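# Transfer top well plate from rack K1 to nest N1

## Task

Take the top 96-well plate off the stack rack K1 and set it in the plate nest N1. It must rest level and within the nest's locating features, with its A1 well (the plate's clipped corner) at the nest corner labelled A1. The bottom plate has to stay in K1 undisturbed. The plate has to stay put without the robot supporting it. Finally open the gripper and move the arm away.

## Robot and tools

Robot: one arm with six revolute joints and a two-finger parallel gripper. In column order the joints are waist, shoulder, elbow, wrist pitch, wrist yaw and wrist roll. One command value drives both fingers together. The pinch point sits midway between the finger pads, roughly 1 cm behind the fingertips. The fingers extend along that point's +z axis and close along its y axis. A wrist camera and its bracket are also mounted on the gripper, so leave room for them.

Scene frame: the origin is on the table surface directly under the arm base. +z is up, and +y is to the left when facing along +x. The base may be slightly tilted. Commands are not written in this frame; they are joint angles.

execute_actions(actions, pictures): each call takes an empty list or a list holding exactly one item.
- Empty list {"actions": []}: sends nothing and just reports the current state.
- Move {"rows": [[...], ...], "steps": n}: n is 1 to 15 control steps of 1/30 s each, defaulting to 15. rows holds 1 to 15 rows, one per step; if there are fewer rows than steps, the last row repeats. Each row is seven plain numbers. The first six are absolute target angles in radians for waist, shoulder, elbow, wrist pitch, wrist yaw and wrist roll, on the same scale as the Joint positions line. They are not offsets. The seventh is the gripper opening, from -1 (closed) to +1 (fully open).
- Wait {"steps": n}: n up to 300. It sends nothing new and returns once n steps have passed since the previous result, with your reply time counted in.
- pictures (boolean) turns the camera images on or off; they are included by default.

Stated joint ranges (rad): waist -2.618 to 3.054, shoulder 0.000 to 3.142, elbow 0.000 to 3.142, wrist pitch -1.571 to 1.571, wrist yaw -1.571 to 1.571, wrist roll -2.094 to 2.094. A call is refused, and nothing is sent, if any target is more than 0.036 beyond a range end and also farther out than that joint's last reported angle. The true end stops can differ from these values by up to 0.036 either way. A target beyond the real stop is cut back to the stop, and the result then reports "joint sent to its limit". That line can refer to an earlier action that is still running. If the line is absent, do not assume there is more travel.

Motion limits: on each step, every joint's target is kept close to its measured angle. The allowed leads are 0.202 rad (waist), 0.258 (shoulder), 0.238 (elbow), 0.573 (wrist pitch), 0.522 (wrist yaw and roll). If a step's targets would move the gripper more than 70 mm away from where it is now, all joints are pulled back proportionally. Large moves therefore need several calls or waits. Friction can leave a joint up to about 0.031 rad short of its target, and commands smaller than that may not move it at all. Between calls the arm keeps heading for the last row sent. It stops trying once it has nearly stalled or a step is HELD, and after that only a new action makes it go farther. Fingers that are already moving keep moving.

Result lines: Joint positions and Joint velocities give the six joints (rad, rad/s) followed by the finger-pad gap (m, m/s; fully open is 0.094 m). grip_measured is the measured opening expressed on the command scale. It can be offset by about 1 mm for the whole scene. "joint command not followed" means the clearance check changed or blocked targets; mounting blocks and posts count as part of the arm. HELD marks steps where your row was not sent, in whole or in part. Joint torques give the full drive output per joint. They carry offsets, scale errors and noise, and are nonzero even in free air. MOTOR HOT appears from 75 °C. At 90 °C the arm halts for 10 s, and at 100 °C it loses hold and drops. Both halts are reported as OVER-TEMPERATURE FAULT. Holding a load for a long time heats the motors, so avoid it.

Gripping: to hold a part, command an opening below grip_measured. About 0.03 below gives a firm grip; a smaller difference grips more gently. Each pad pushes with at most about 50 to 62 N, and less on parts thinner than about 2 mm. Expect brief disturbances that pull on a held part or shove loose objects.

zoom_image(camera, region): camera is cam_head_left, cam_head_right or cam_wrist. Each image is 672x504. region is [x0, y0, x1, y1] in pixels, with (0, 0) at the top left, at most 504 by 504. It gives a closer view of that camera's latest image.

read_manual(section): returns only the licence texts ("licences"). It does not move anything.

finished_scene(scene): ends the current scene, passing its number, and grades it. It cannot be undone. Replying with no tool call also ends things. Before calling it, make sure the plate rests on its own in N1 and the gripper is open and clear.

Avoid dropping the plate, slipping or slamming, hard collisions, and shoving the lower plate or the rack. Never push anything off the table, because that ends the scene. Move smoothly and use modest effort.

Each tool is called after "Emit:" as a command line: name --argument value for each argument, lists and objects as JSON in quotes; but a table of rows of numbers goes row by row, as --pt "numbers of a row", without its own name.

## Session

Emit:
execute_actions --actions '[]'

Scene clock: 0.00 s of 8400.00 s.
grip_measured=+1.000
Joint positions: [ 0.83   2.485  1.044  0.569 -0.869 -0.673  0.094]
Joint velocities: [ 0.002 -0.017 -0.002 -0.081  0.022 -0.066  0.   ]
Joint torques (N m, as the arm reports them, + toward a larger angle): no reading
Motor temperatures (°C, as the motors report them): [19 31 21 25 18 19]

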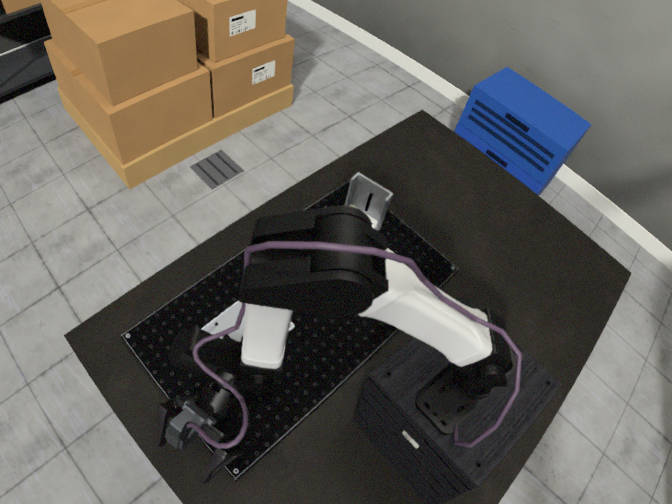

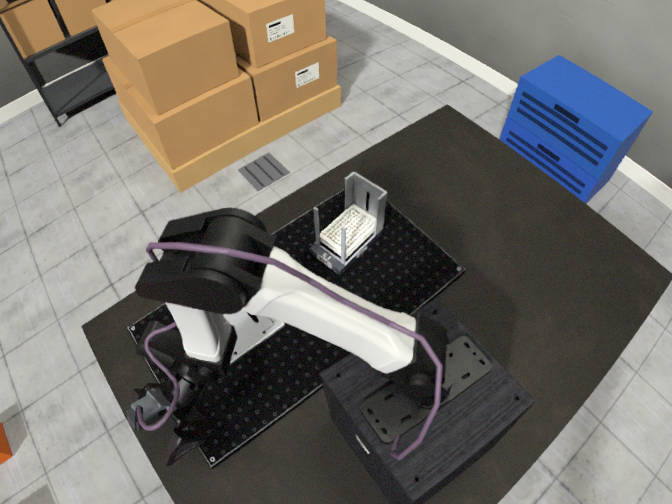

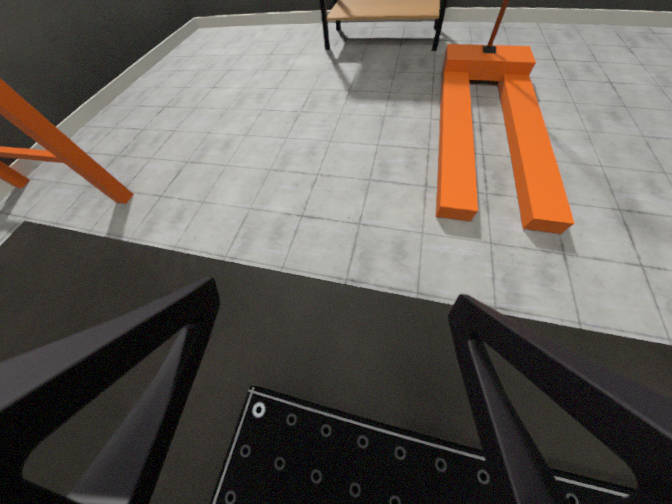

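Emit:
execute_actions --actions '[{"rows":[[0.82,2.44,1.05,0.54,-0.84,-0.65,1],[0.8,2.4,1.06,0.5,-0.8,-0.62,1],[0.78,2.35,1.07,0.45,-0.75,-0.58,1],[0.75,2.3,1.08,0.4,-0.7,-0.54,1],[0.72,2.25,1.09,0.35,-0.65,-0.5,1],[0.68,2.2,1.1,0.3,-0.6,-0.46,1],[0.64,2.15,1.11,0.25,-0.55,-0.42,1],[0.6,2.1,1.12,0.2,-0.5,-0.38,1],[0.56,2.06,1.13,0.15,-0.45,-0.34,1],[0.52,2.02,1.14,0.1,-0.4,-0.3,1],[0.48,1.98,1.15,0.05,-0.35,-0.26,1],[0.44,1.94,1.16,0,-0.3,-0.22,1],[0.4,1.9,1.17,-0.05,-0.25,-0.18,1],[0.36,1.87,1.17,-0.1,-0.2,-0.14,1],[0.32,1.84,1.17,-0.15,-0.15,-0.1,1]]}]' --pictures false

Emit:
execute_actions --actions '[{"rows":[[0.28,1.81,1.17,-0.19,-0.11,-0.07,1],[0.24,1.79,1.17,-0.23,-0.07,-0.04,1],[0.2,1.77,1.17,-0.26,-0.04,-0.02,1],[0.16,1.75,1.17,-0.28,-0.02,0,1],[0.12,1.74,1.17,-0.3,0,0,1],[0.08,1.73,1.17,-0.3,0,0,1],[0.04,1.73,1.17,-0.3,0,0,1],[0.01,1.73,1.17,-0.3,0,0,1],[-0.02,1.73,1.17,-0.3,0,0,1],[-0.04,1.73,1.17,-0.3,0,0,1],[-0.05,1.73,1.17,-0.3,0,0,1]]}]' --pictures false

Emit:
execute_actions --actions '[{"steps":6}]'

Scene clock: 9.13 s of 8400.00 s.
grip_measured=+1.000
Joint positions: [ 0.501  2.02   1.103  0.188 -0.492 -0.383  0.094]
Joint velocities: [-0.984 -0.989  0.178 -1.048  1.033  0.784  0.   ]
Joint torques (N m, as the arm reports them, + toward a larger angle): [  0.24 -14.64   7.8    1.67  -0.32   0.02]
Motor temperatures (°C, as the motors report them): [19 34 21 26 18 19]
Steps of this call (steps 1 to 90: nothing new was sent; then 5.63 s passed at rest; steps 91 to 105: all 15 steps of this action). Readings (joint positions):
91: [0.830 2.483 1.044 0.563 -0.864 -0.671]
92: [0.829 2.474 1.044 0.547 -0.853 -0.664]
94: [0.814 2.426 1.044 0.488 -0.811 -0.633]
98: [0.729 2.272 1.051 0.388 -0.713 -0.556]
105: the state above

Scene clock: 9.63 s of 8400.00 s.
grip_measured=+1.000
Joint positions: [-0.069  1.749  1.142 -0.236 -0.041 -0.047  0.094]
Joint velocities: [-0.188 -0.017  0.012 -0.476  0.476  0.3    0.   ]
Joint torques (N m, as the arm reports them, + toward a larger angle): [  2.52 -13.43   9.38   1.7   -0.31  -0.05]
Motor temperatures (°C, as the motors report them): [19 34 22 26 18 19]
Steps of this call (steps 1 to 15: all 15 steps of this action). Readings (joint positions):
1: [0.466 1.986 1.108 0.153 -0.454 -0.353]
2: [0.429 1.952 1.112 0.117 -0.416 -0.323]
4: [0.353 1.889 1.119 0.046 -0.340 -0.264]
8: [0.186 1.795 1.129 -0.078 -0.210 -0.166]
15: the state above

Scene clock: 9.83 s of 8400.00 s.
grip_measured=+1.000
Joint positions: [-0.06   1.749  1.142 -0.287 -0.013 -0.019  0.094]
Joint velocities: [ 0.007 -0.007 -0.017 -0.139  0.007  0.066  0.   ]
Joint torques (N m, as the arm reports them, + toward a larger angle): [  0.94 -13.46   9.18   1.63   0.05   0.04]
Motor temperatures (°C, as the motors report them): [19 34 22 27 18 19]
Steps of this call (steps 1 to 6: the robot went on to your last target). Readings (joint positions):
1: [-0.071 1.749 1.142 -0.250 -0.029 -0.038]
2: [-0.069 1.749 1.142 -0.261 -0.024 -0.033]
4: [-0.063 1.749 1.142 -0.278 -0.017 -0.024]
6: the state above

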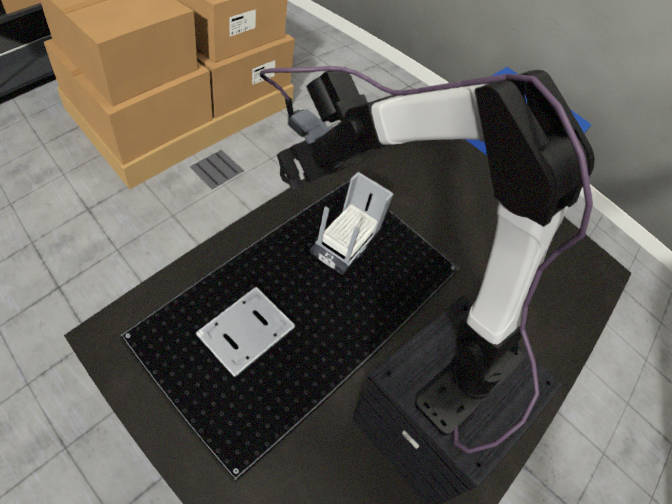

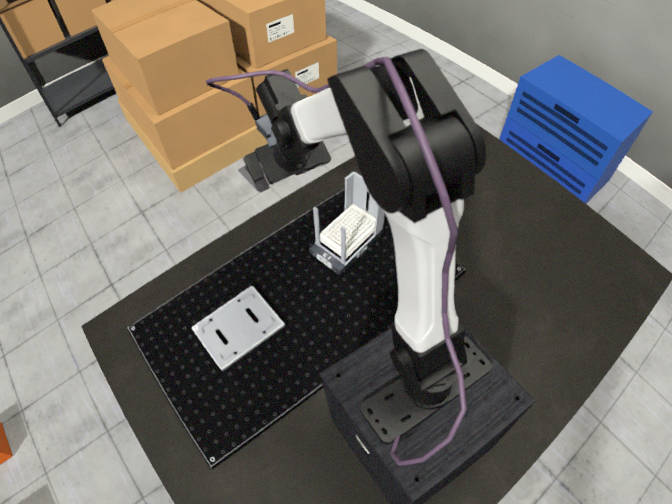

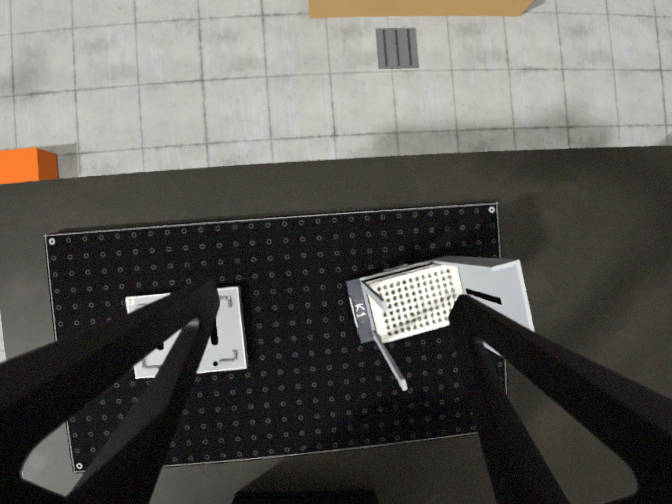

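Emit:
zoom_image --camera "cam_wrist" --region '[330,230,550,400]'

Emit:
zoom_image --camera "cam_head_left" --region '[185,160,415,390]'

Region (330, 230, 550, 400) of cam_wrist's 672x504 image, scaled by 2.291, with more detail than that image has; it fills the top 389 rows of this view, and the rest is white.

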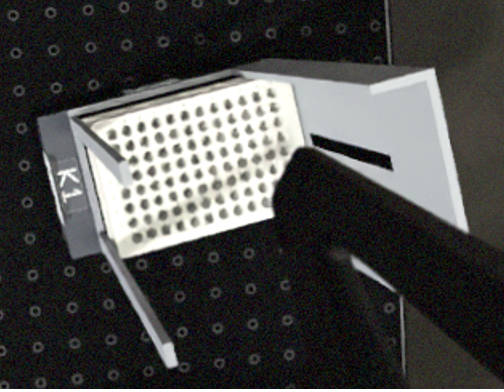

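Region (185, 160, 415, 390) of cam_head_left's 672x504 image, scaled by 2.191, with more detail than that image has.

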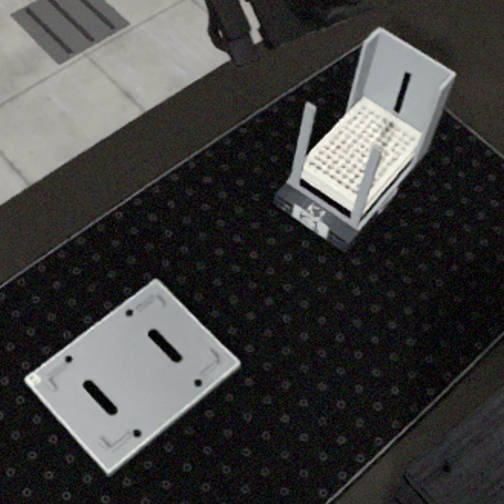

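Emit:
execute_actions --actions '[{"rows":[[-0.07,1.765,1.18,-0.31,0.03,0.08,1],[-0.08,1.785,1.195,-0.325,0.06,0.18,1],[-0.092,1.81,1.21,-0.34,0.09,0.28,1],[-0.104,1.84,1.23,-0.355,0.12,0.38,1],[-0.116,1.87,1.25,-0.37,0.15,0.48,1],[-0.128,1.9,1.27,-0.385,0.18,0.58,1],[-0.14,1.935,1.29,-0.4,0.21,0.68,1],[-0.152,1.97,1.31,-0.415,0.24,0.78,1],[-0.164,2.0,1.33,-0.43,0.265,0.87,1],[-0.176,2.03,1.35,-0.445,0.29,0.95,1],[-0.188,2.06,1.365,-0.46,0.31,1.01,1],[-0.198,2.085,1.38,-0.475,0.325,1.05,1],[-0.208,2.11,1.395,-0.485,0.325,1.063,1],[-0.215,2.13,1.405,-0.492,0.325,1.063,1],[-0.22,2.145,1.412,-0.497,0.325,1.063,1]]}]' --pictures false

Emit:
execute_actions --actions '[{"steps":14}]'

Scene clock: 34.87 s of 8400.00 s.
grip_measured=+1.000
Joint positions: [-0.202  2.116  1.364 -0.446  0.272  0.896  0.094]
Joint velocities: [-0.281  0.667  0.256 -0.33   0.315  1.15   0.   ]
Joint torques (N m, as the arm reports them, + toward a larger angle): [ -0.01 -15.17   8.64   0.97   0.24  -0.04]
Motor temperatures (°C, as the motors report them): [19 39 27 28 18 19]
Steps of this call (steps 1 to 30: the robot went on to your last target; steps 31 to 90: nothing new was sent; then 21.53 s passed at rest; steps 91 to 105: all 15 steps of this action). Readings (joint positions):
91: [-0.060 1.750 1.142 -0.303 -0.001 0.003]
92: [-0.060 1.754 1.147 -0.309 0.008 0.032]
94: [-0.068 1.782 1.174 -0.324 0.037 0.131]
98: [-0.113 1.897 1.256 -0.356 0.125 0.425]
105: the state above

Scene clock: 35.33 s of 8400.00 s.
grip_measured=+1.000
Joint positions: [-0.218  2.157  1.382 -0.493  0.315  1.047  0.094]
Joint velocities: [ 0.012  0.002 -0.002 -0.007 -0.066  0.081  0.   ]
Joint torques (N m, as the arm reports them, + toward a larger angle): [  0.01 -15.34   8.27   0.72   0.36   0.02]
Motor temperatures (°C, as the motors report them): [19 39 27 28 18 19]
Steps of this call (steps 1 to 14: the robot went on to your last target). Readings (joint positions):
1: [-0.210 2.135 1.370 -0.456 0.281 0.928]
2: [-0.215 2.148 1.372 -0.465 0.289 0.954]
4: [-0.218 2.157 1.372 -0.482 0.300 0.990]
8: [-0.218 2.157 1.377 -0.492 0.310 1.028]
14: the state above

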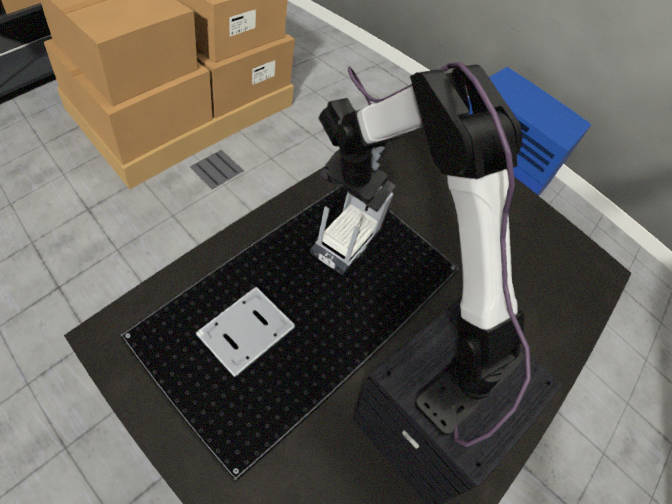

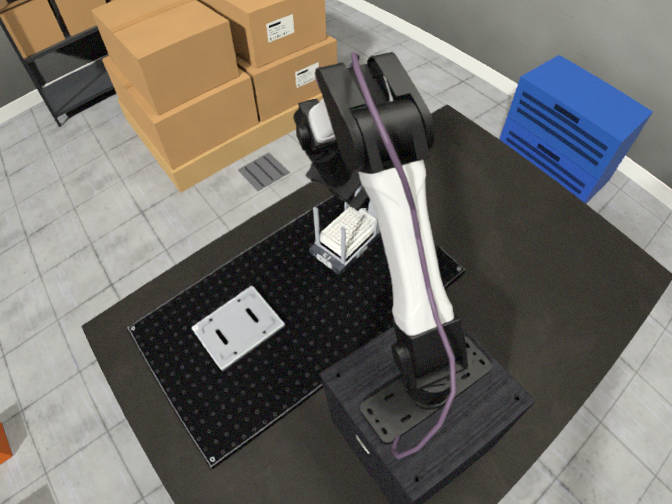

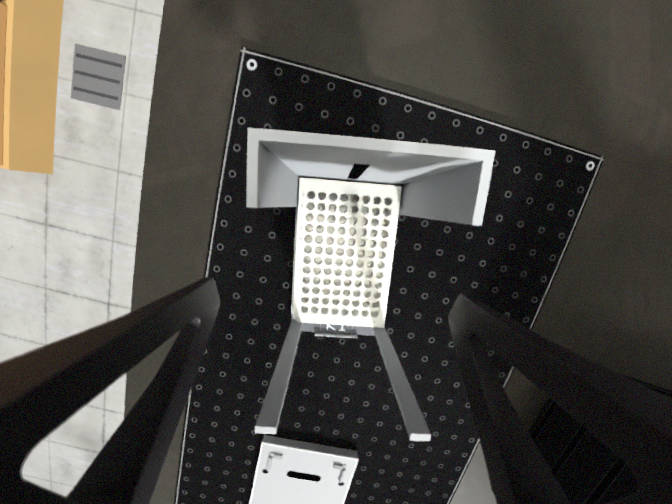

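Emit:
execute_actions --actions '[{"rows":[[-0.21,2.157,1.355,-0.45,0.33,1.064,1],[-0.206,2.157,1.34,-0.42,0.335,1.064,1],[-0.205,2.157,1.32,-0.39,0.34,1.064,1],[-0.204,2.16,1.3,-0.36,0.345,1.064,1],[-0.203,2.165,1.28,-0.33,0.35,1.064,1],[-0.202,2.17,1.262,-0.3,0.354,1.064,1],[-0.201,2.18,1.246,-0.275,0.354,1.064,1],[-0.2,2.19,1.232,-0.25,0.354,1.064,1],[-0.199,2.2,1.22,-0.225,0.354,1.064,1],[-0.198,2.21,1.21,-0.2,0.354,1.064,1],[-0.197,2.22,1.202,-0.18,0.354,1.064,1],[-0.196,2.23,1.196,-0.16,0.354,1.064,1],[-0.195,2.24,1.191,-0.145,0.354,1.064,1],[-0.195,2.248,1.188,-0.137,0.354,1.064,1],[-0.195,2.253,1.186,-0.134,0.354,1.064,1]]}]' --pictures false

Emit:
execute_actions --actions '[{"steps":12}]'

Scene clock: 49.23 s of 8400.00 s.
grip_measured=+1.000
Joint positions: [-0.206  2.241  1.211 -0.214  0.343  1.055  0.094]
Joint velocities: [ 0.027  0.295 -0.12   0.374  0.037  0.051  0.   ]
Joint torques (N m, as the arm reports them, + toward a larger angle): [  0.82 -14.21   3.47   1.1    0.39   0.01]
Motor temperatures (°C, as the motors report them): [19 43 28 27 18 19]
Steps of this call (steps 1 to 30: the robot went on to your last target; steps 31 to 90: nothing new was sent; then 10.40 s passed at rest; steps 91 to 105: all 15 steps of this action). Readings (joint positions):
91: [-0.218 2.157 1.382 -0.491 0.317 1.054]
92: [-0.218 2.157 1.378 -0.480 0.319 1.054]
94: [-0.218 2.157 1.357 -0.440 0.325 1.054]
98: [-0.216 2.164 1.283 -0.354 0.338 1.054]
105: the state above

Scene clock: 49.63 s of 8400.00 s.
grip_measured=+1.000
Joint positions: [-0.204  2.247  1.209 -0.152  0.346  1.055  0.094]
Joint velocities: [ 0.007  0.007 -0.002  0.11   0.095 -0.051  0.   ]
Joint torques (N m, as the arm reports them, + toward a larger angle): [  0.85 -13.2    2.89   1.09   0.36   0.01]
Motor temperatures (°C, as the motors report them): [19 43 28 27 18 19]
Steps of this call (steps 1 to 12: the robot went on to your last target). Readings (joint positions):
1: [-0.205 2.244 1.209 -0.206 0.345 1.055]
2: [-0.204 2.244 1.209 -0.191 0.346 1.055]
4: [-0.204 2.247 1.209 -0.175 0.346 1.055]
8: [-0.204 2.247 1.209 -0.158 0.346 1.055]
12: the state above

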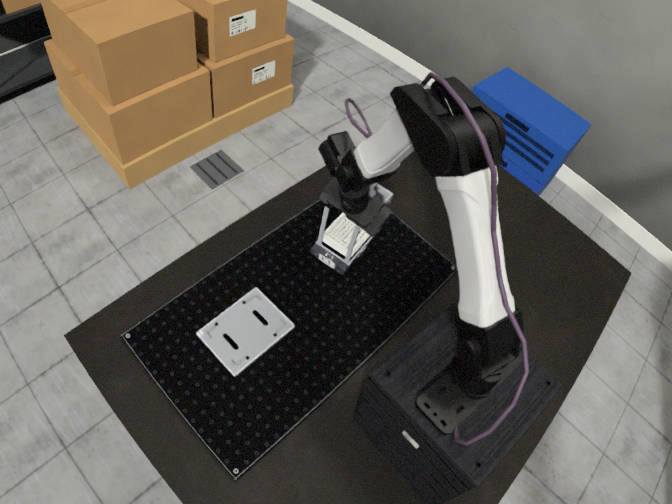

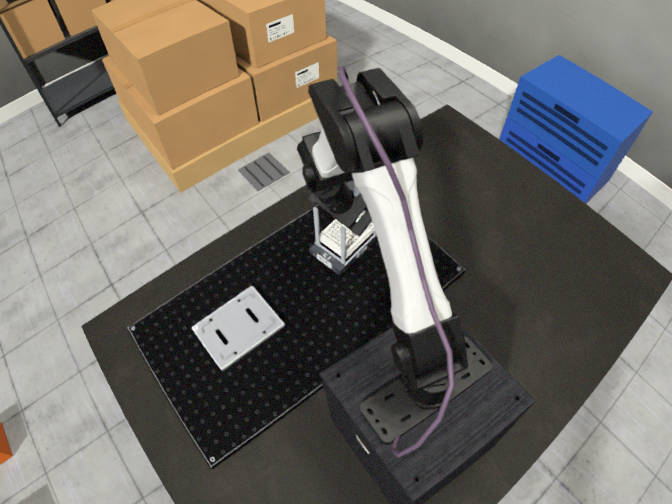

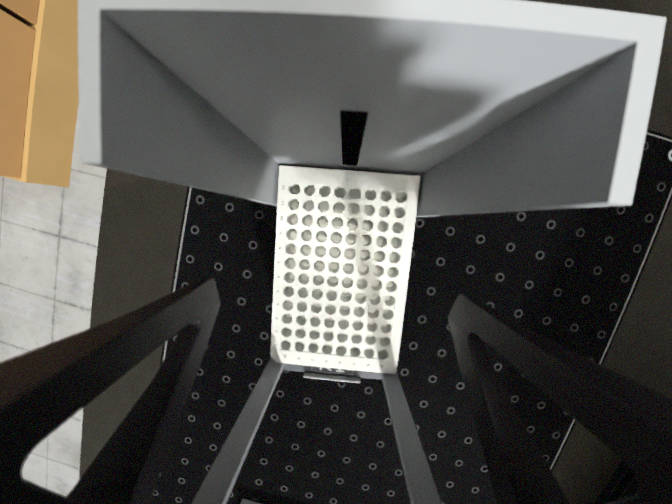

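Emit:
execute_actions --actions '[{"rows":[[-0.218,2.255,1.235,-0.155,0.33,1.045,1],[-0.224,2.259,1.245,-0.165,0.315,1.04,1],[-0.23,2.263,1.253,-0.175,0.3,1.04,1],[-0.234,2.267,1.26,-0.18,0.292,1.04,1],[-0.236,2.272,1.264,-0.175,0.29,1.04,1],[-0.236,2.278,1.266,-0.165,0.29,1.04,1],[-0.236,2.285,1.267,-0.155,0.29,1.04,1],[-0.236,2.293,1.268,-0.148,0.29,1.04,1],[-0.236,2.301,1.269,-0.141,0.29,1.04,1],[-0.236,2.309,1.27,-0.134,0.29,1.04,1],[-0.236,2.317,1.272,-0.128,0.29,1.04,1],[-0.236,2.325,1.273,-0.122,0.29,1.04,1],[-0.236,2.333,1.274,-0.117,0.29,1.04,1],[-0.236,2.341,1.275,-0.113,0.29,1.04,1],[-0.236,2.348,1.276,-0.111,0.29,1.04,1]]}]' --pictures false

Emit:
execute_actions --actions '[{"steps":10}]'

Emit:
zoom_image --camera "cam_head_left" --region '[295,150,425,280]'

Scene clock: 63.47 s of 8400.00 s.
grip_measured=+1.000
Joint positions: [-0.229  2.328  1.246 -0.136  0.299  1.046  0.094]
Joint velocities: [-0.066  0.178  0.071  0.066 -0.007  0.037  0.   ]
Joint torques (N m, as the arm reports them, + toward a larger angle): [ -0.19 -13.37   6.7    0.92   0.09  -0.08]
Motor temperatures (°C, as the motors report them): [19 43 26 27 18 19]
Steps of this call (steps 1 to 30: the robot went on to your last target; steps 31 to 90: nothing new was sent; then 10.33 s passed at rest; steps 91 to 105: all 15 steps of this action). Readings (joint positions):
91: [-0.204 2.247 1.209 -0.148 0.344 1.055]
92: [-0.205 2.247 1.209 -0.150 0.339 1.054]
94: [-0.210 2.251 1.217 -0.161 0.325 1.052]
98: [-0.225 2.272 1.237 -0.163 0.306 1.050]
105: the state above

Scene clock: 63.80 s of 8400.00 s.
grip_measured=+1.000
Joint positions: [-0.23   2.344  1.248 -0.123  0.297  1.045  0.094]
Joint velocities: [-0.007  0.002 -0.017 -0.095 -0.007 -0.037  0.   ]
Joint torques (N m, as the arm reports them, + toward a larger angle): [ -0.33 -13.73   6.83   0.99   0.15  -0.11]
Motor temperatures (°C, as the motors report them): [19 43 26 27 18 19]
Steps of this call (steps 1 to 10: the robot went on to your last target). Readings (joint positions):
1: [-0.230 2.333 1.248 -0.132 0.299 1.046]
2: [-0.230 2.338 1.248 -0.129 0.298 1.046]
4: [-0.230 2.343 1.248 -0.126 0.298 1.045]
8: [-0.230 2.344 1.248 -0.123 0.297 1.045]
10: the state above

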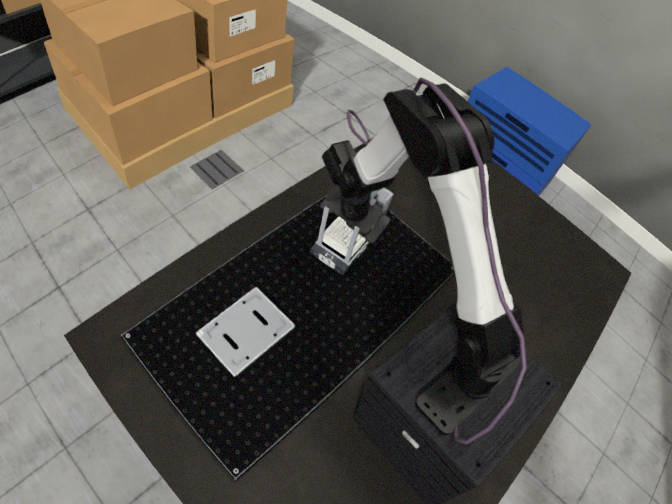

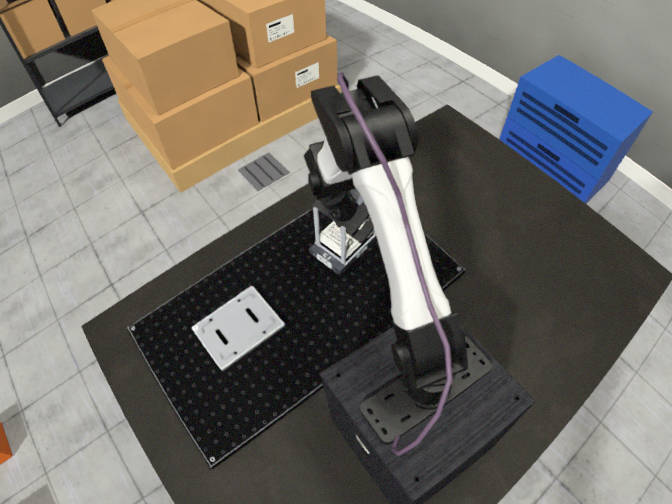

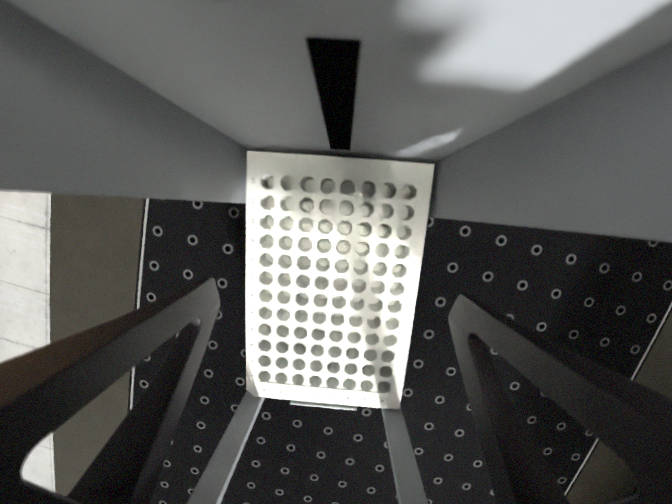

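Region (295, 150, 425, 280) of cam_head_left's 672x504 image, scaled by 3.877, with more detail than that image has.

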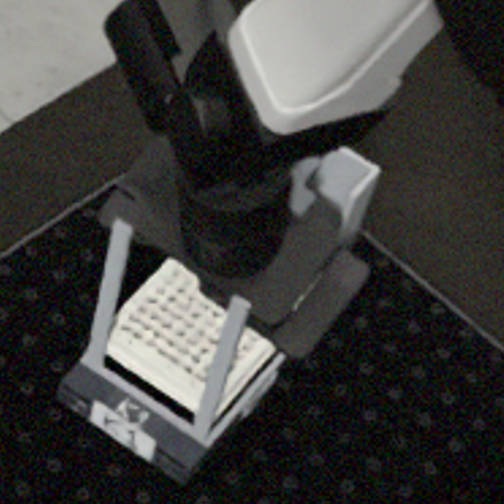

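Emit:
execute_actions --actions '[{"rows":[[-0.22,2.352,1.28,-0.108,0.295,1.05,1],[-0.214,2.357,1.284,-0.106,0.295,1.055,1],[-0.214,2.362,1.286,-0.102,0.295,1.058,1],[-0.214,2.368,1.288,-0.098,0.295,1.058,1],[-0.214,2.374,1.289,-0.094,0.295,1.058,1],[-0.214,2.38,1.291,-0.09,0.295,1.058,1],[-0.214,2.386,1.292,-0.086,0.295,1.058,1],[-0.214,2.392,1.294,-0.082,0.295,1.058,1],[-0.214,2.398,1.295,-0.078,0.295,1.058,1],[-0.214,2.404,1.297,-0.075,0.295,1.058,1]]}]'

Scene clock: 69.27 s of 8400.00 s.
grip_measured=+1.000
Joint positions: [-0.226  2.399  1.269 -0.087  0.297  1.047  0.094]
Joint velocities: [ 0.002  0.002  0.007 -0.007  0.022 -0.037  0.   ]
Joint torques (N m, as the arm reports them, + toward a larger angle): [  1.13 -13.88   6.69   1.03   0.21   0.02]
Motor temperatures (°C, as the motors report them): [19 43 26 27 18 19]
Steps of this call (steps 1 to 30: the robot went on to your last target; steps 31 to 90: nothing new was sent; then 1.97 s passed at rest; steps 91 to 105: all 15 steps of this action). Readings (joint positions):
91: [-0.230 2.344 1.248 -0.123 0.296 1.045]
92: [-0.230 2.344 1.248 -0.122 0.296 1.045]
94: [-0.229 2.348 1.250 -0.119 0.296 1.046]
98: [-0.226 2.373 1.263 -0.105 0.296 1.047]
105: the state above

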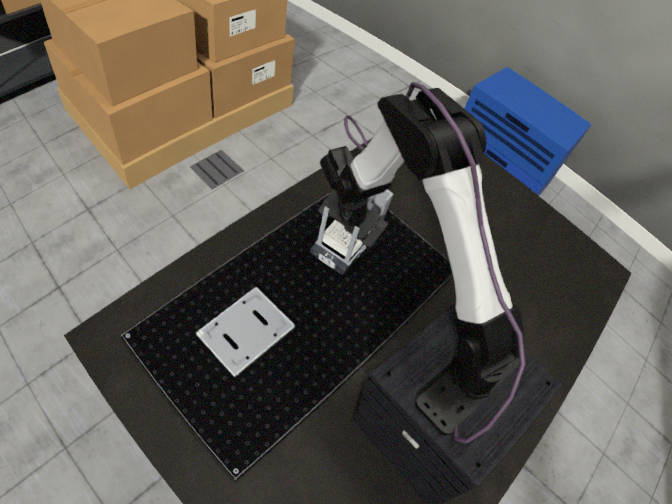

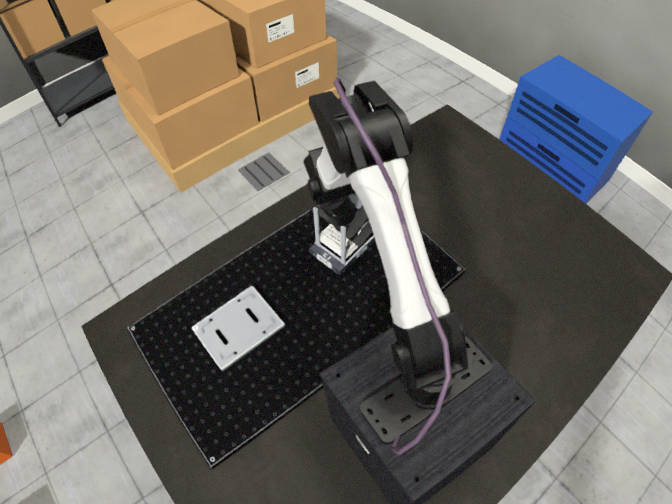

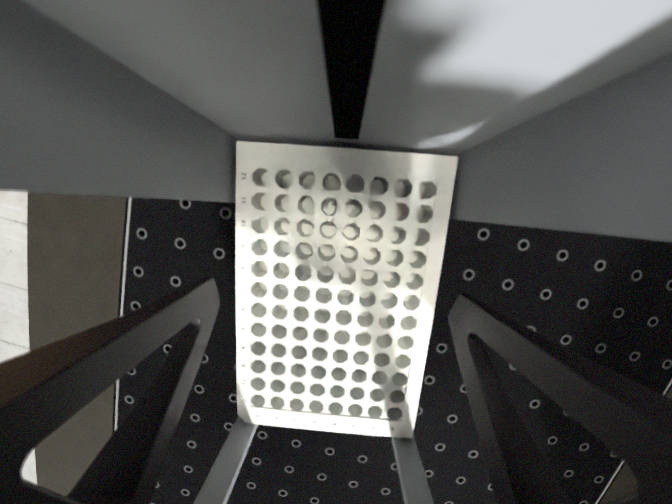

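Emit:
execute_actions --actions '[{"rows":[[-0.22,2.41,1.299,-0.071,0.295,1.055,1],[-0.22,2.416,1.301,-0.067,0.295,1.055,1],[-0.22,2.422,1.303,-0.063,0.295,1.055,1],[-0.22,2.428,1.305,-0.059,0.295,1.055,1],[-0.22,2.428,1.305,-0.059,0.295,1.055,1],[-0.22,2.428,1.305,-0.059,0.295,1.055,0.95],[-0.22,2.428,1.305,-0.059,0.295,1.055,0.9],[-0.22,2.428,1.305,-0.059,0.295,1.055,0.86],[-0.22,2.428,1.305,-0.059,0.295,1.05,0.82],[-0.22,2.428,1.305,-0.059,0.295,1.05,0.79],[-0.22,2.428,1.305,-0.059,0.295,1.05,0.76],[-0.22,2.428,1.305,-0.059,0.295,1.05,0.73],[-0.22,2.428,1.305,-0.059,0.295,1.05,0.7],[-0.22,2.428,1.305,-0.059,0.295,1.05,0.68]]}]' --pictures false

Emit:
execute_actions --actions '[{"steps":4}]'

Scene clock: 76.97 s of 8400.00 s.
grip_measured=+0.698
Joint positions: [-0.226  2.42   1.269 -0.06   0.297  1.047  0.08 ]
Joint velocities: [-0.012 -0.012  0.007  0.066 -0.037 -0.037 -0.002]
Joint torques (N m, as the arm reports them, + toward a larger angle): [  0.48 -13.61   7.21   0.93   0.18  -0.05]
Motor temperatures (°C, as the motors report them): [19 44 26 26 18 19]
Steps of this call (steps 1 to 15: the robot went on to your last target; steps 16 to 90: nothing new was sent; then 4.20 s passed at rest; steps 91 to 105: all 15 steps of this action). Readings (joint positions):
91: [-0.226 2.399 1.269 -0.086 0.297 1.047]
92: [-0.226 2.400 1.269 -0.084 0.297 1.047]
94: [-0.226 2.406 1.269 -0.078 0.297 1.047]
98: [-0.226 2.419 1.269 -0.066 0.300 1.047]
105: the state above

Scene clock: 77.10 s of 8400.00 s.
grip_measured=+0.697
Joint positions: [-0.226  2.42   1.269 -0.06   0.297  1.047  0.08 ]
Joint velocities: [-0.007 -0.007 -0.017  0.066 -0.066  0.022 -0.   ]
Joint torques (N m, as the arm reports them, + toward a larger angle): [  0.6  -13.6    7.22   0.89   0.2   -0.04]
Motor temperatures (°C, as the motors report them): [19 44 26 26 18 19]
Steps of this call (steps 1 to 4: the robot went on to your last target). Readings (joint positions):
1: [-0.226 2.420 1.269 -0.060 0.297 1.047]
2: [-0.226 2.420 1.269 -0.060 0.297 1.047]
4: the state above

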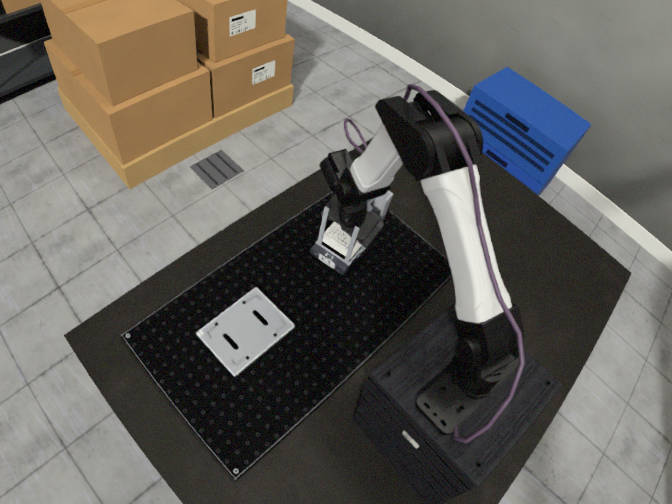

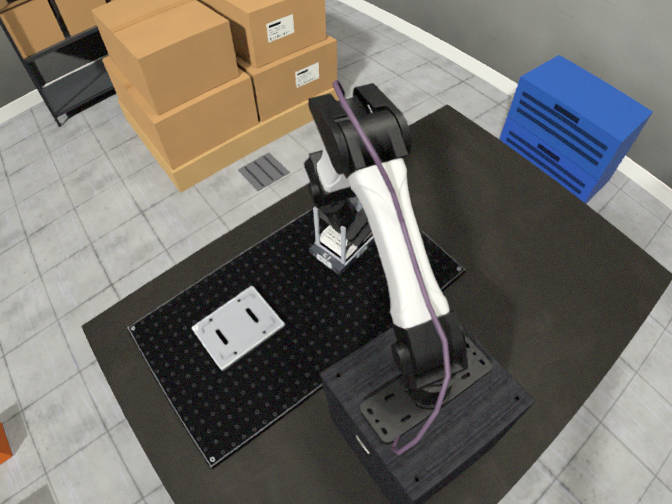

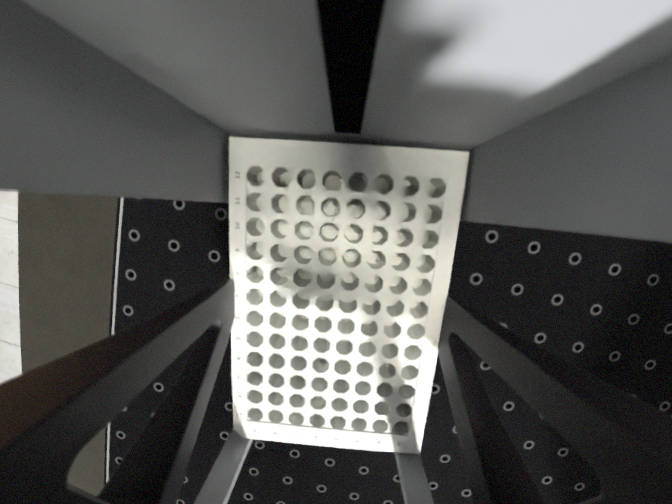

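Emit:
execute_actions --actions '[]'

Scene clock: 91.00 s of 8400.00 s.
grip_measured=+0.697
Joint positions: [-0.226  2.42   1.269 -0.06   0.297  1.047  0.08 ]
Joint velocities: [-0.012 -0.012 -0.002  0.037 -0.037 -0.007 -0.   ]
Joint torques (N m, as the arm reports them, + toward a larger angle): [  0.55 -13.61   7.25   0.91   0.19  -0.04]
Motor temperatures (°C, as the motors report them): [19 44 27 26 18 19]
Steps of this call (steps 1 to 15: the robot went on to your last target; steps 16 to 90: nothing new was sent; then 10.90 s passed at rest). Readings (joint positions):
1: [-0.226 2.420 1.269 -0.060 0.297 1.047]
2: [-0.226 2.420 1.269 -0.060 0.297 1.047]
4: [-0.226 2.420 1.269 -0.060 0.297 1.047]
8: [-0.226 2.420 1.269 -0.060 0.297 1.047]
90: the state above
The arm was judged still, so your last target was given up. Only a new action makes it travel on or press farther. Fingers that are still opening or closing keep moving.

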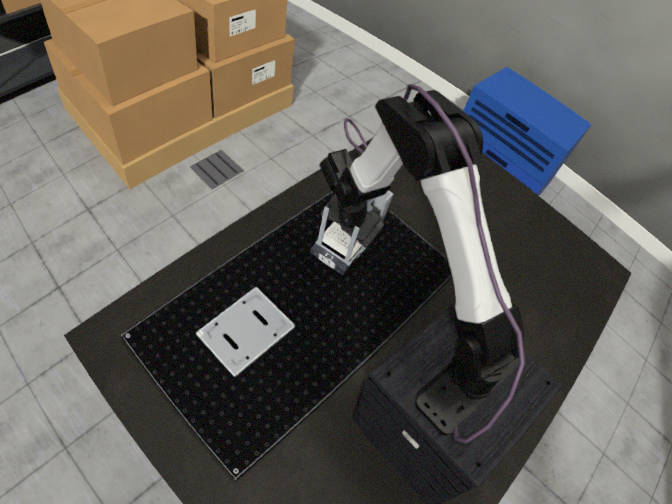

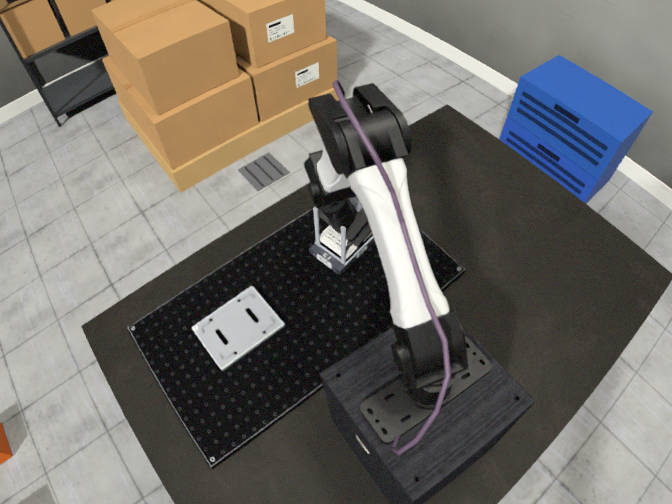

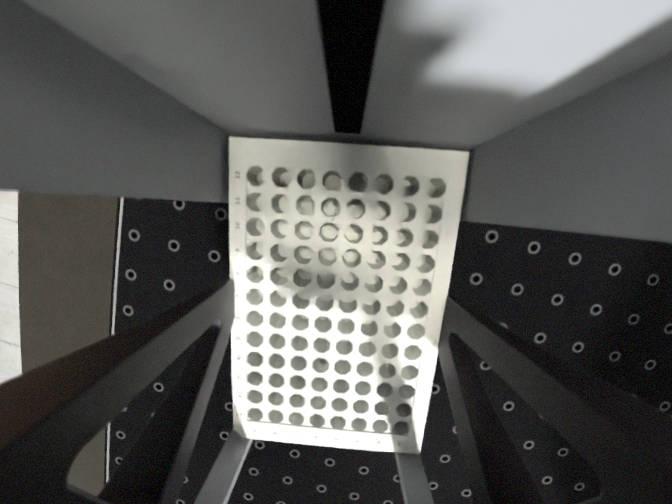

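Emit:
execute_actions --actions '[{"rows":[[-0.226,2.415,1.28,-0.062,0.295,1.047,0.66],[-0.232,2.403,1.26,-0.066,0.295,1.045,0.66],[-0.238,2.394,1.248,-0.074,0.295,1.042,0.66],[-0.239,2.384,1.245,-0.083,0.295,1.04,0.66],[-0.239,2.373,1.242,-0.092,0.295,1.04,0.66],[-0.24,2.361,1.239,-0.101,0.295,1.039,0.66],[-0.24,2.349,1.237,-0.11,0.295,1.039,0.66],[-0.241,2.337,1.234,-0.119,0.295,1.038,0.66],[-0.241,2.325,1.232,-0.128,0.295,1.038,0.66],[-0.242,2.313,1.23,-0.138,0.295,1.037,0.66],[-0.242,2.301,1.228,-0.148,0.295,1.037,0.66],[-0.243,2.289,1.226,-0.158,0.295,1.036,0.66],[-0.243,2.278,1.225,-0.166,0.295,1.036,0.66],[-0.243,2.268,1.224,-0.171,0.295,1.035,0.66],[-0.244,2.26,1.223,-0.174,0.295,1.035,0.66]]}]' --pictures false

Emit:
execute_actions --actions '[{"steps":10}]'

Scene clock: 104.60 s of 8400.00 s.
grip_measured=+0.685
Joint positions: [-0.23   2.301  1.245 -0.152  0.293  1.046  0.079]
Joint velocities: [ 0.007 -0.286 -0.037 -0.242 -0.037 -0.022  0.001]
Joint torques (N m, as the arm reports them, + toward a larger angle): [ -0.85 -16.36   3.02   1.12   0.27  -0.17]
Motor temperatures (°C, as the motors report them): [19 45 27 26 18 19]
Steps of this call (steps 1 to 90: nothing new was sent; then 10.10 s passed at rest; steps 91 to 105: all 15 steps of this action). Readings (joint positions):
91: [-0.226 2.420 1.269 -0.060 0.297 1.047]
92: [-0.226 2.420 1.269 -0.060 0.297 1.047]
94: [-0.226 2.419 1.269 -0.061 0.297 1.047]
98: [-0.227 2.389 1.262 -0.085 0.296 1.046]
105: the state above

Scene clock: 104.93 s of 8400.00 s.
grip_measured=+0.685
Joint positions: [-0.231  2.282  1.244 -0.173  0.292  1.045  0.079]
Joint velocities: [-0.002 -0.022  0.002  0.007 -0.007 -0.007  0.   ]
Joint torques (N m, as the arm reports them, + toward a larger angle): [ -0.82 -16.21   3.06   0.89   0.26  -0.14]
Motor temperatures (°C, as the motors report them): [19 45 27 26 18 19]
Steps of this call (steps 1 to 10: the robot went on to your last target). Readings (joint positions):
1: [-0.230 2.292 1.244 -0.160 0.293 1.046]
2: [-0.231 2.286 1.244 -0.166 0.292 1.046]
4: [-0.231 2.282 1.244 -0.171 0.292 1.046]
8: [-0.231 2.282 1.244 -0.173 0.292 1.045]
10: the state above

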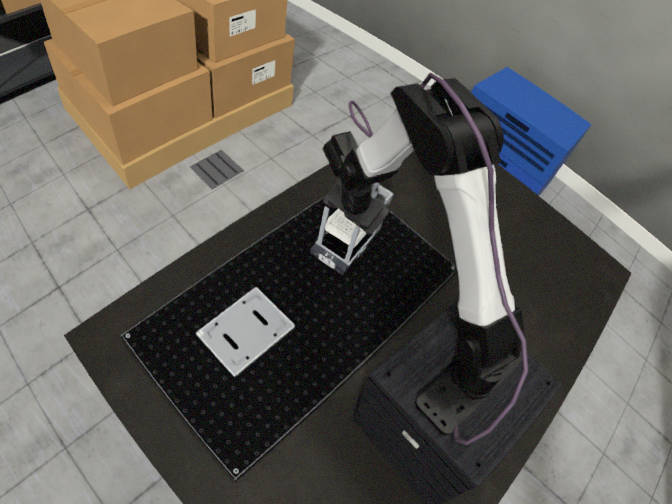

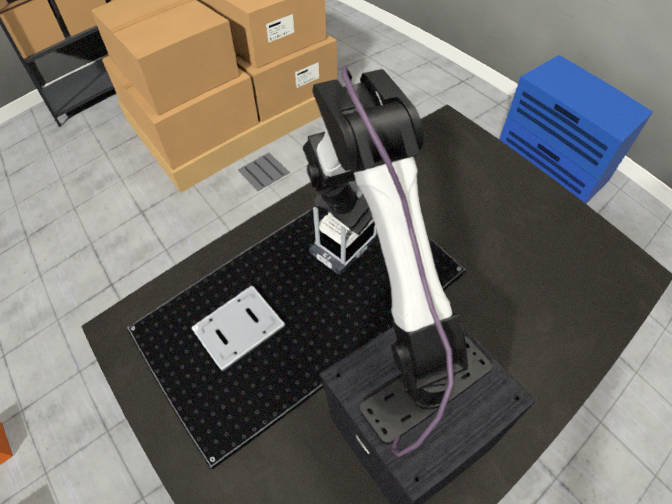

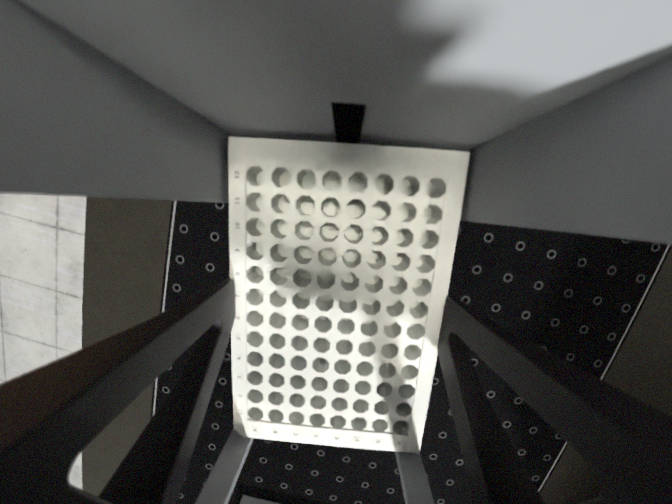

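Emit:
execute_actions --actions '[{"rows":[[-0.244,2.252,1.221,-0.19,0.295,1.035,0.66],[-0.244,2.241,1.22,-0.204,0.295,1.035,0.66],[-0.244,2.228,1.22,-0.218,0.295,1.035,0.66],[-0.244,2.215,1.225,-0.232,0.295,1.035,0.66],[-0.244,2.202,1.235,-0.246,0.295,1.035,0.66],[-0.245,2.189,1.247,-0.26,0.295,1.035,0.66],[-0.245,2.176,1.258,-0.274,0.295,1.035,0.66],[-0.245,2.163,1.266,-0.288,0.295,1.035,0.66],[-0.246,2.15,1.27,-0.302,0.295,1.034,0.66],[-0.246,2.137,1.273,-0.317,0.295,1.034,0.66],[-0.246,2.124,1.276,-0.333,0.295,1.034,0.66],[-0.247,2.111,1.279,-0.349,0.295,1.033,0.66],[-0.247,2.098,1.282,-0.365,0.295,1.033,0.66],[-0.247,2.085,1.285,-0.382,0.295,1.033,0.66],[-0.248,2.072,1.289,-0.399,0.295,1.032,0.66]]}]' --pictures false

Emit:
execute_actions --actions '[{"rows":[[-0.248,2.06,1.293,-0.416,0.295,1.032,0.66],[-0.248,2.048,1.298,-0.433,0.295,1.032,0.66],[-0.249,2.036,1.303,-0.45,0.295,1.032,0.66],[-0.249,2.025,1.308,-0.467,0.295,1.032,0.66],[-0.249,2.014,1.314,-0.484,0.295,1.032,0.66],[-0.25,2.003,1.32,-0.501,0.295,1.032,0.66],[-0.25,1.992,1.327,-0.518,0.295,1.032,0.66],[-0.25,1.982,1.334,-0.535,0.295,1.032,0.66],[-0.25,1.972,1.342,-0.552,0.295,1.032,0.66],[-0.25,1.962,1.35,-0.569,0.295,1.032,0.66],[-0.25,1.953,1.358,-0.584,0.295,1.032,0.66],[-0.25,1.945,1.365,-0.595,0.295,1.032,0.66],[-0.25,1.939,1.37,-0.602,0.295,1.032,0.66],[-0.25,1.935,1.374,-0.606,0.295,1.032,0.66],[-0.25,1.932,1.376,-0.606,0.295,1.032,0.66]]}]' --pictures false

Emit:
execute_actions --actions '[{"steps":8}]'

Scene clock: 116.37 s of 8400.00 s.
grip_measured=+0.685
Joint positions: [-0.234  2.118  1.246 -0.335  0.29   1.043  0.079]
Joint velocities: [-0.012 -0.305  0.129 -0.52  -0.007 -0.066  0.001]
Joint torques (N m, as the arm reports them, + toward a larger angle): [ -0.92 -16.04   8.49   0.93   0.31  -0.15]
Motor temperatures (°C, as the motors report them): [19 47 26 26 18 19]
Steps of this call (steps 1 to 30: the robot went on to your last target; steps 31 to 90: nothing new was sent; then 7.93 s passed at rest; steps 91 to 105: all 15 steps of this action). Readings (joint positions):
91: [-0.231 2.282 1.244 -0.175 0.292 1.044]
92: [-0.231 2.280 1.244 -0.177 0.292 1.044]
94: [-0.231 2.269 1.244 -0.188 0.291 1.044]
98: [-0.232 2.215 1.244 -0.239 0.291 1.044]
105: the state above

Scene clock: 116.87 s of 8400.00 s.
grip_measured=+0.685
Joint positions: [-0.238  1.96   1.34  -0.565  0.291  1.041  0.079]
Joint velocities: [-0.007 -0.188  0.154 -0.242 -0.007  0.051  0.001]
Joint torques (N m, as the arm reports them, + toward a larger angle): [ -0.74 -14.52   8.65   0.88   0.28  -0.15]
Motor temperatures (°C, as the motors report them): [19 48 26 26 18 19]
Steps of this call (steps 1 to 15: all 15 steps of this action). Readings (joint positions):
1: [-0.235 2.107 1.251 -0.351 0.290 1.042]
2: [-0.235 2.095 1.256 -0.367 0.291 1.042]
4: [-0.236 2.071 1.266 -0.401 0.291 1.042]
8: [-0.237 2.025 1.291 -0.466 0.291 1.042]
15: the state above

Scene clock: 117.13 s of 8400.00 s.
grip_measured=+0.685
Joint positions: [-0.238  1.948  1.349 -0.598  0.291  1.041  0.079]
Joint velocities: [-0.002  0.012 -0.012  0.022 -0.007 -0.037  0.   ]
Joint torques (N m, as the arm reports them, + toward a larger angle): [ -0.73 -14.62   8.7    0.93   0.29  -0.15]
Motor temperatures (°C, as the motors report them): [19 48 26 26 18 19]
Steps of this call (steps 1 to 8: the robot went on to your last target). Readings (joint positions):
1: [-0.238 1.954 1.344 -0.572 0.291 1.041]
2: [-0.238 1.950 1.347 -0.577 0.291 1.041]
4: [-0.238 1.948 1.349 -0.584 0.291 1.041]
8: the state above

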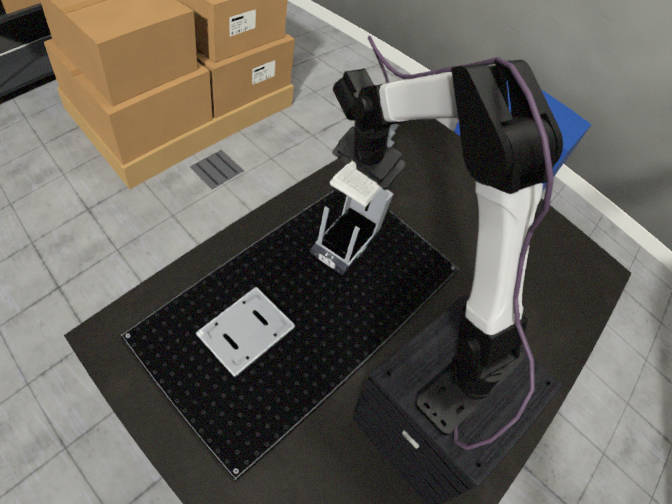

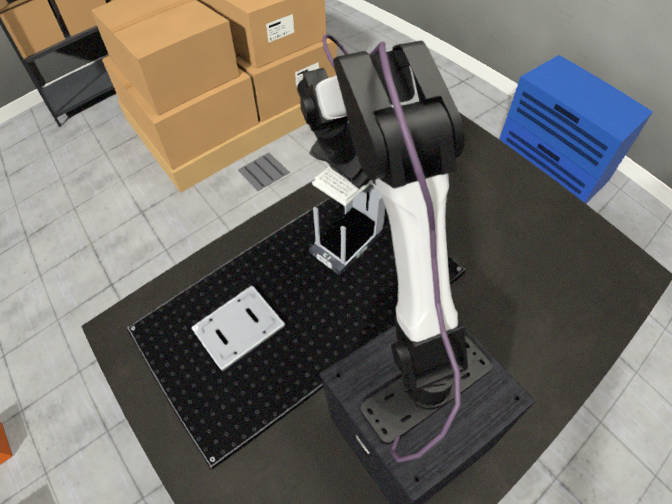

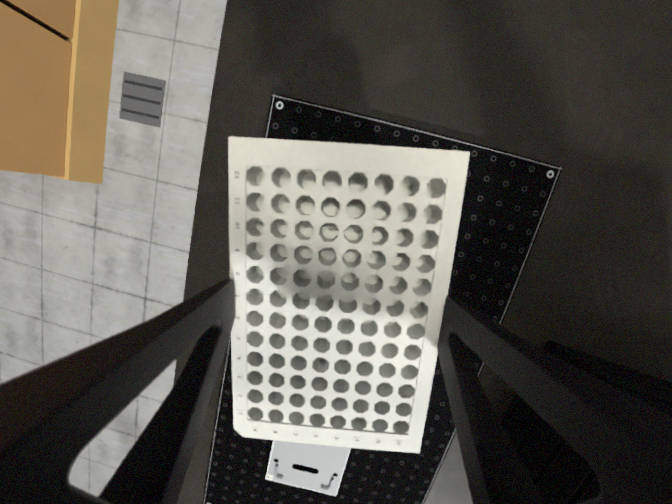

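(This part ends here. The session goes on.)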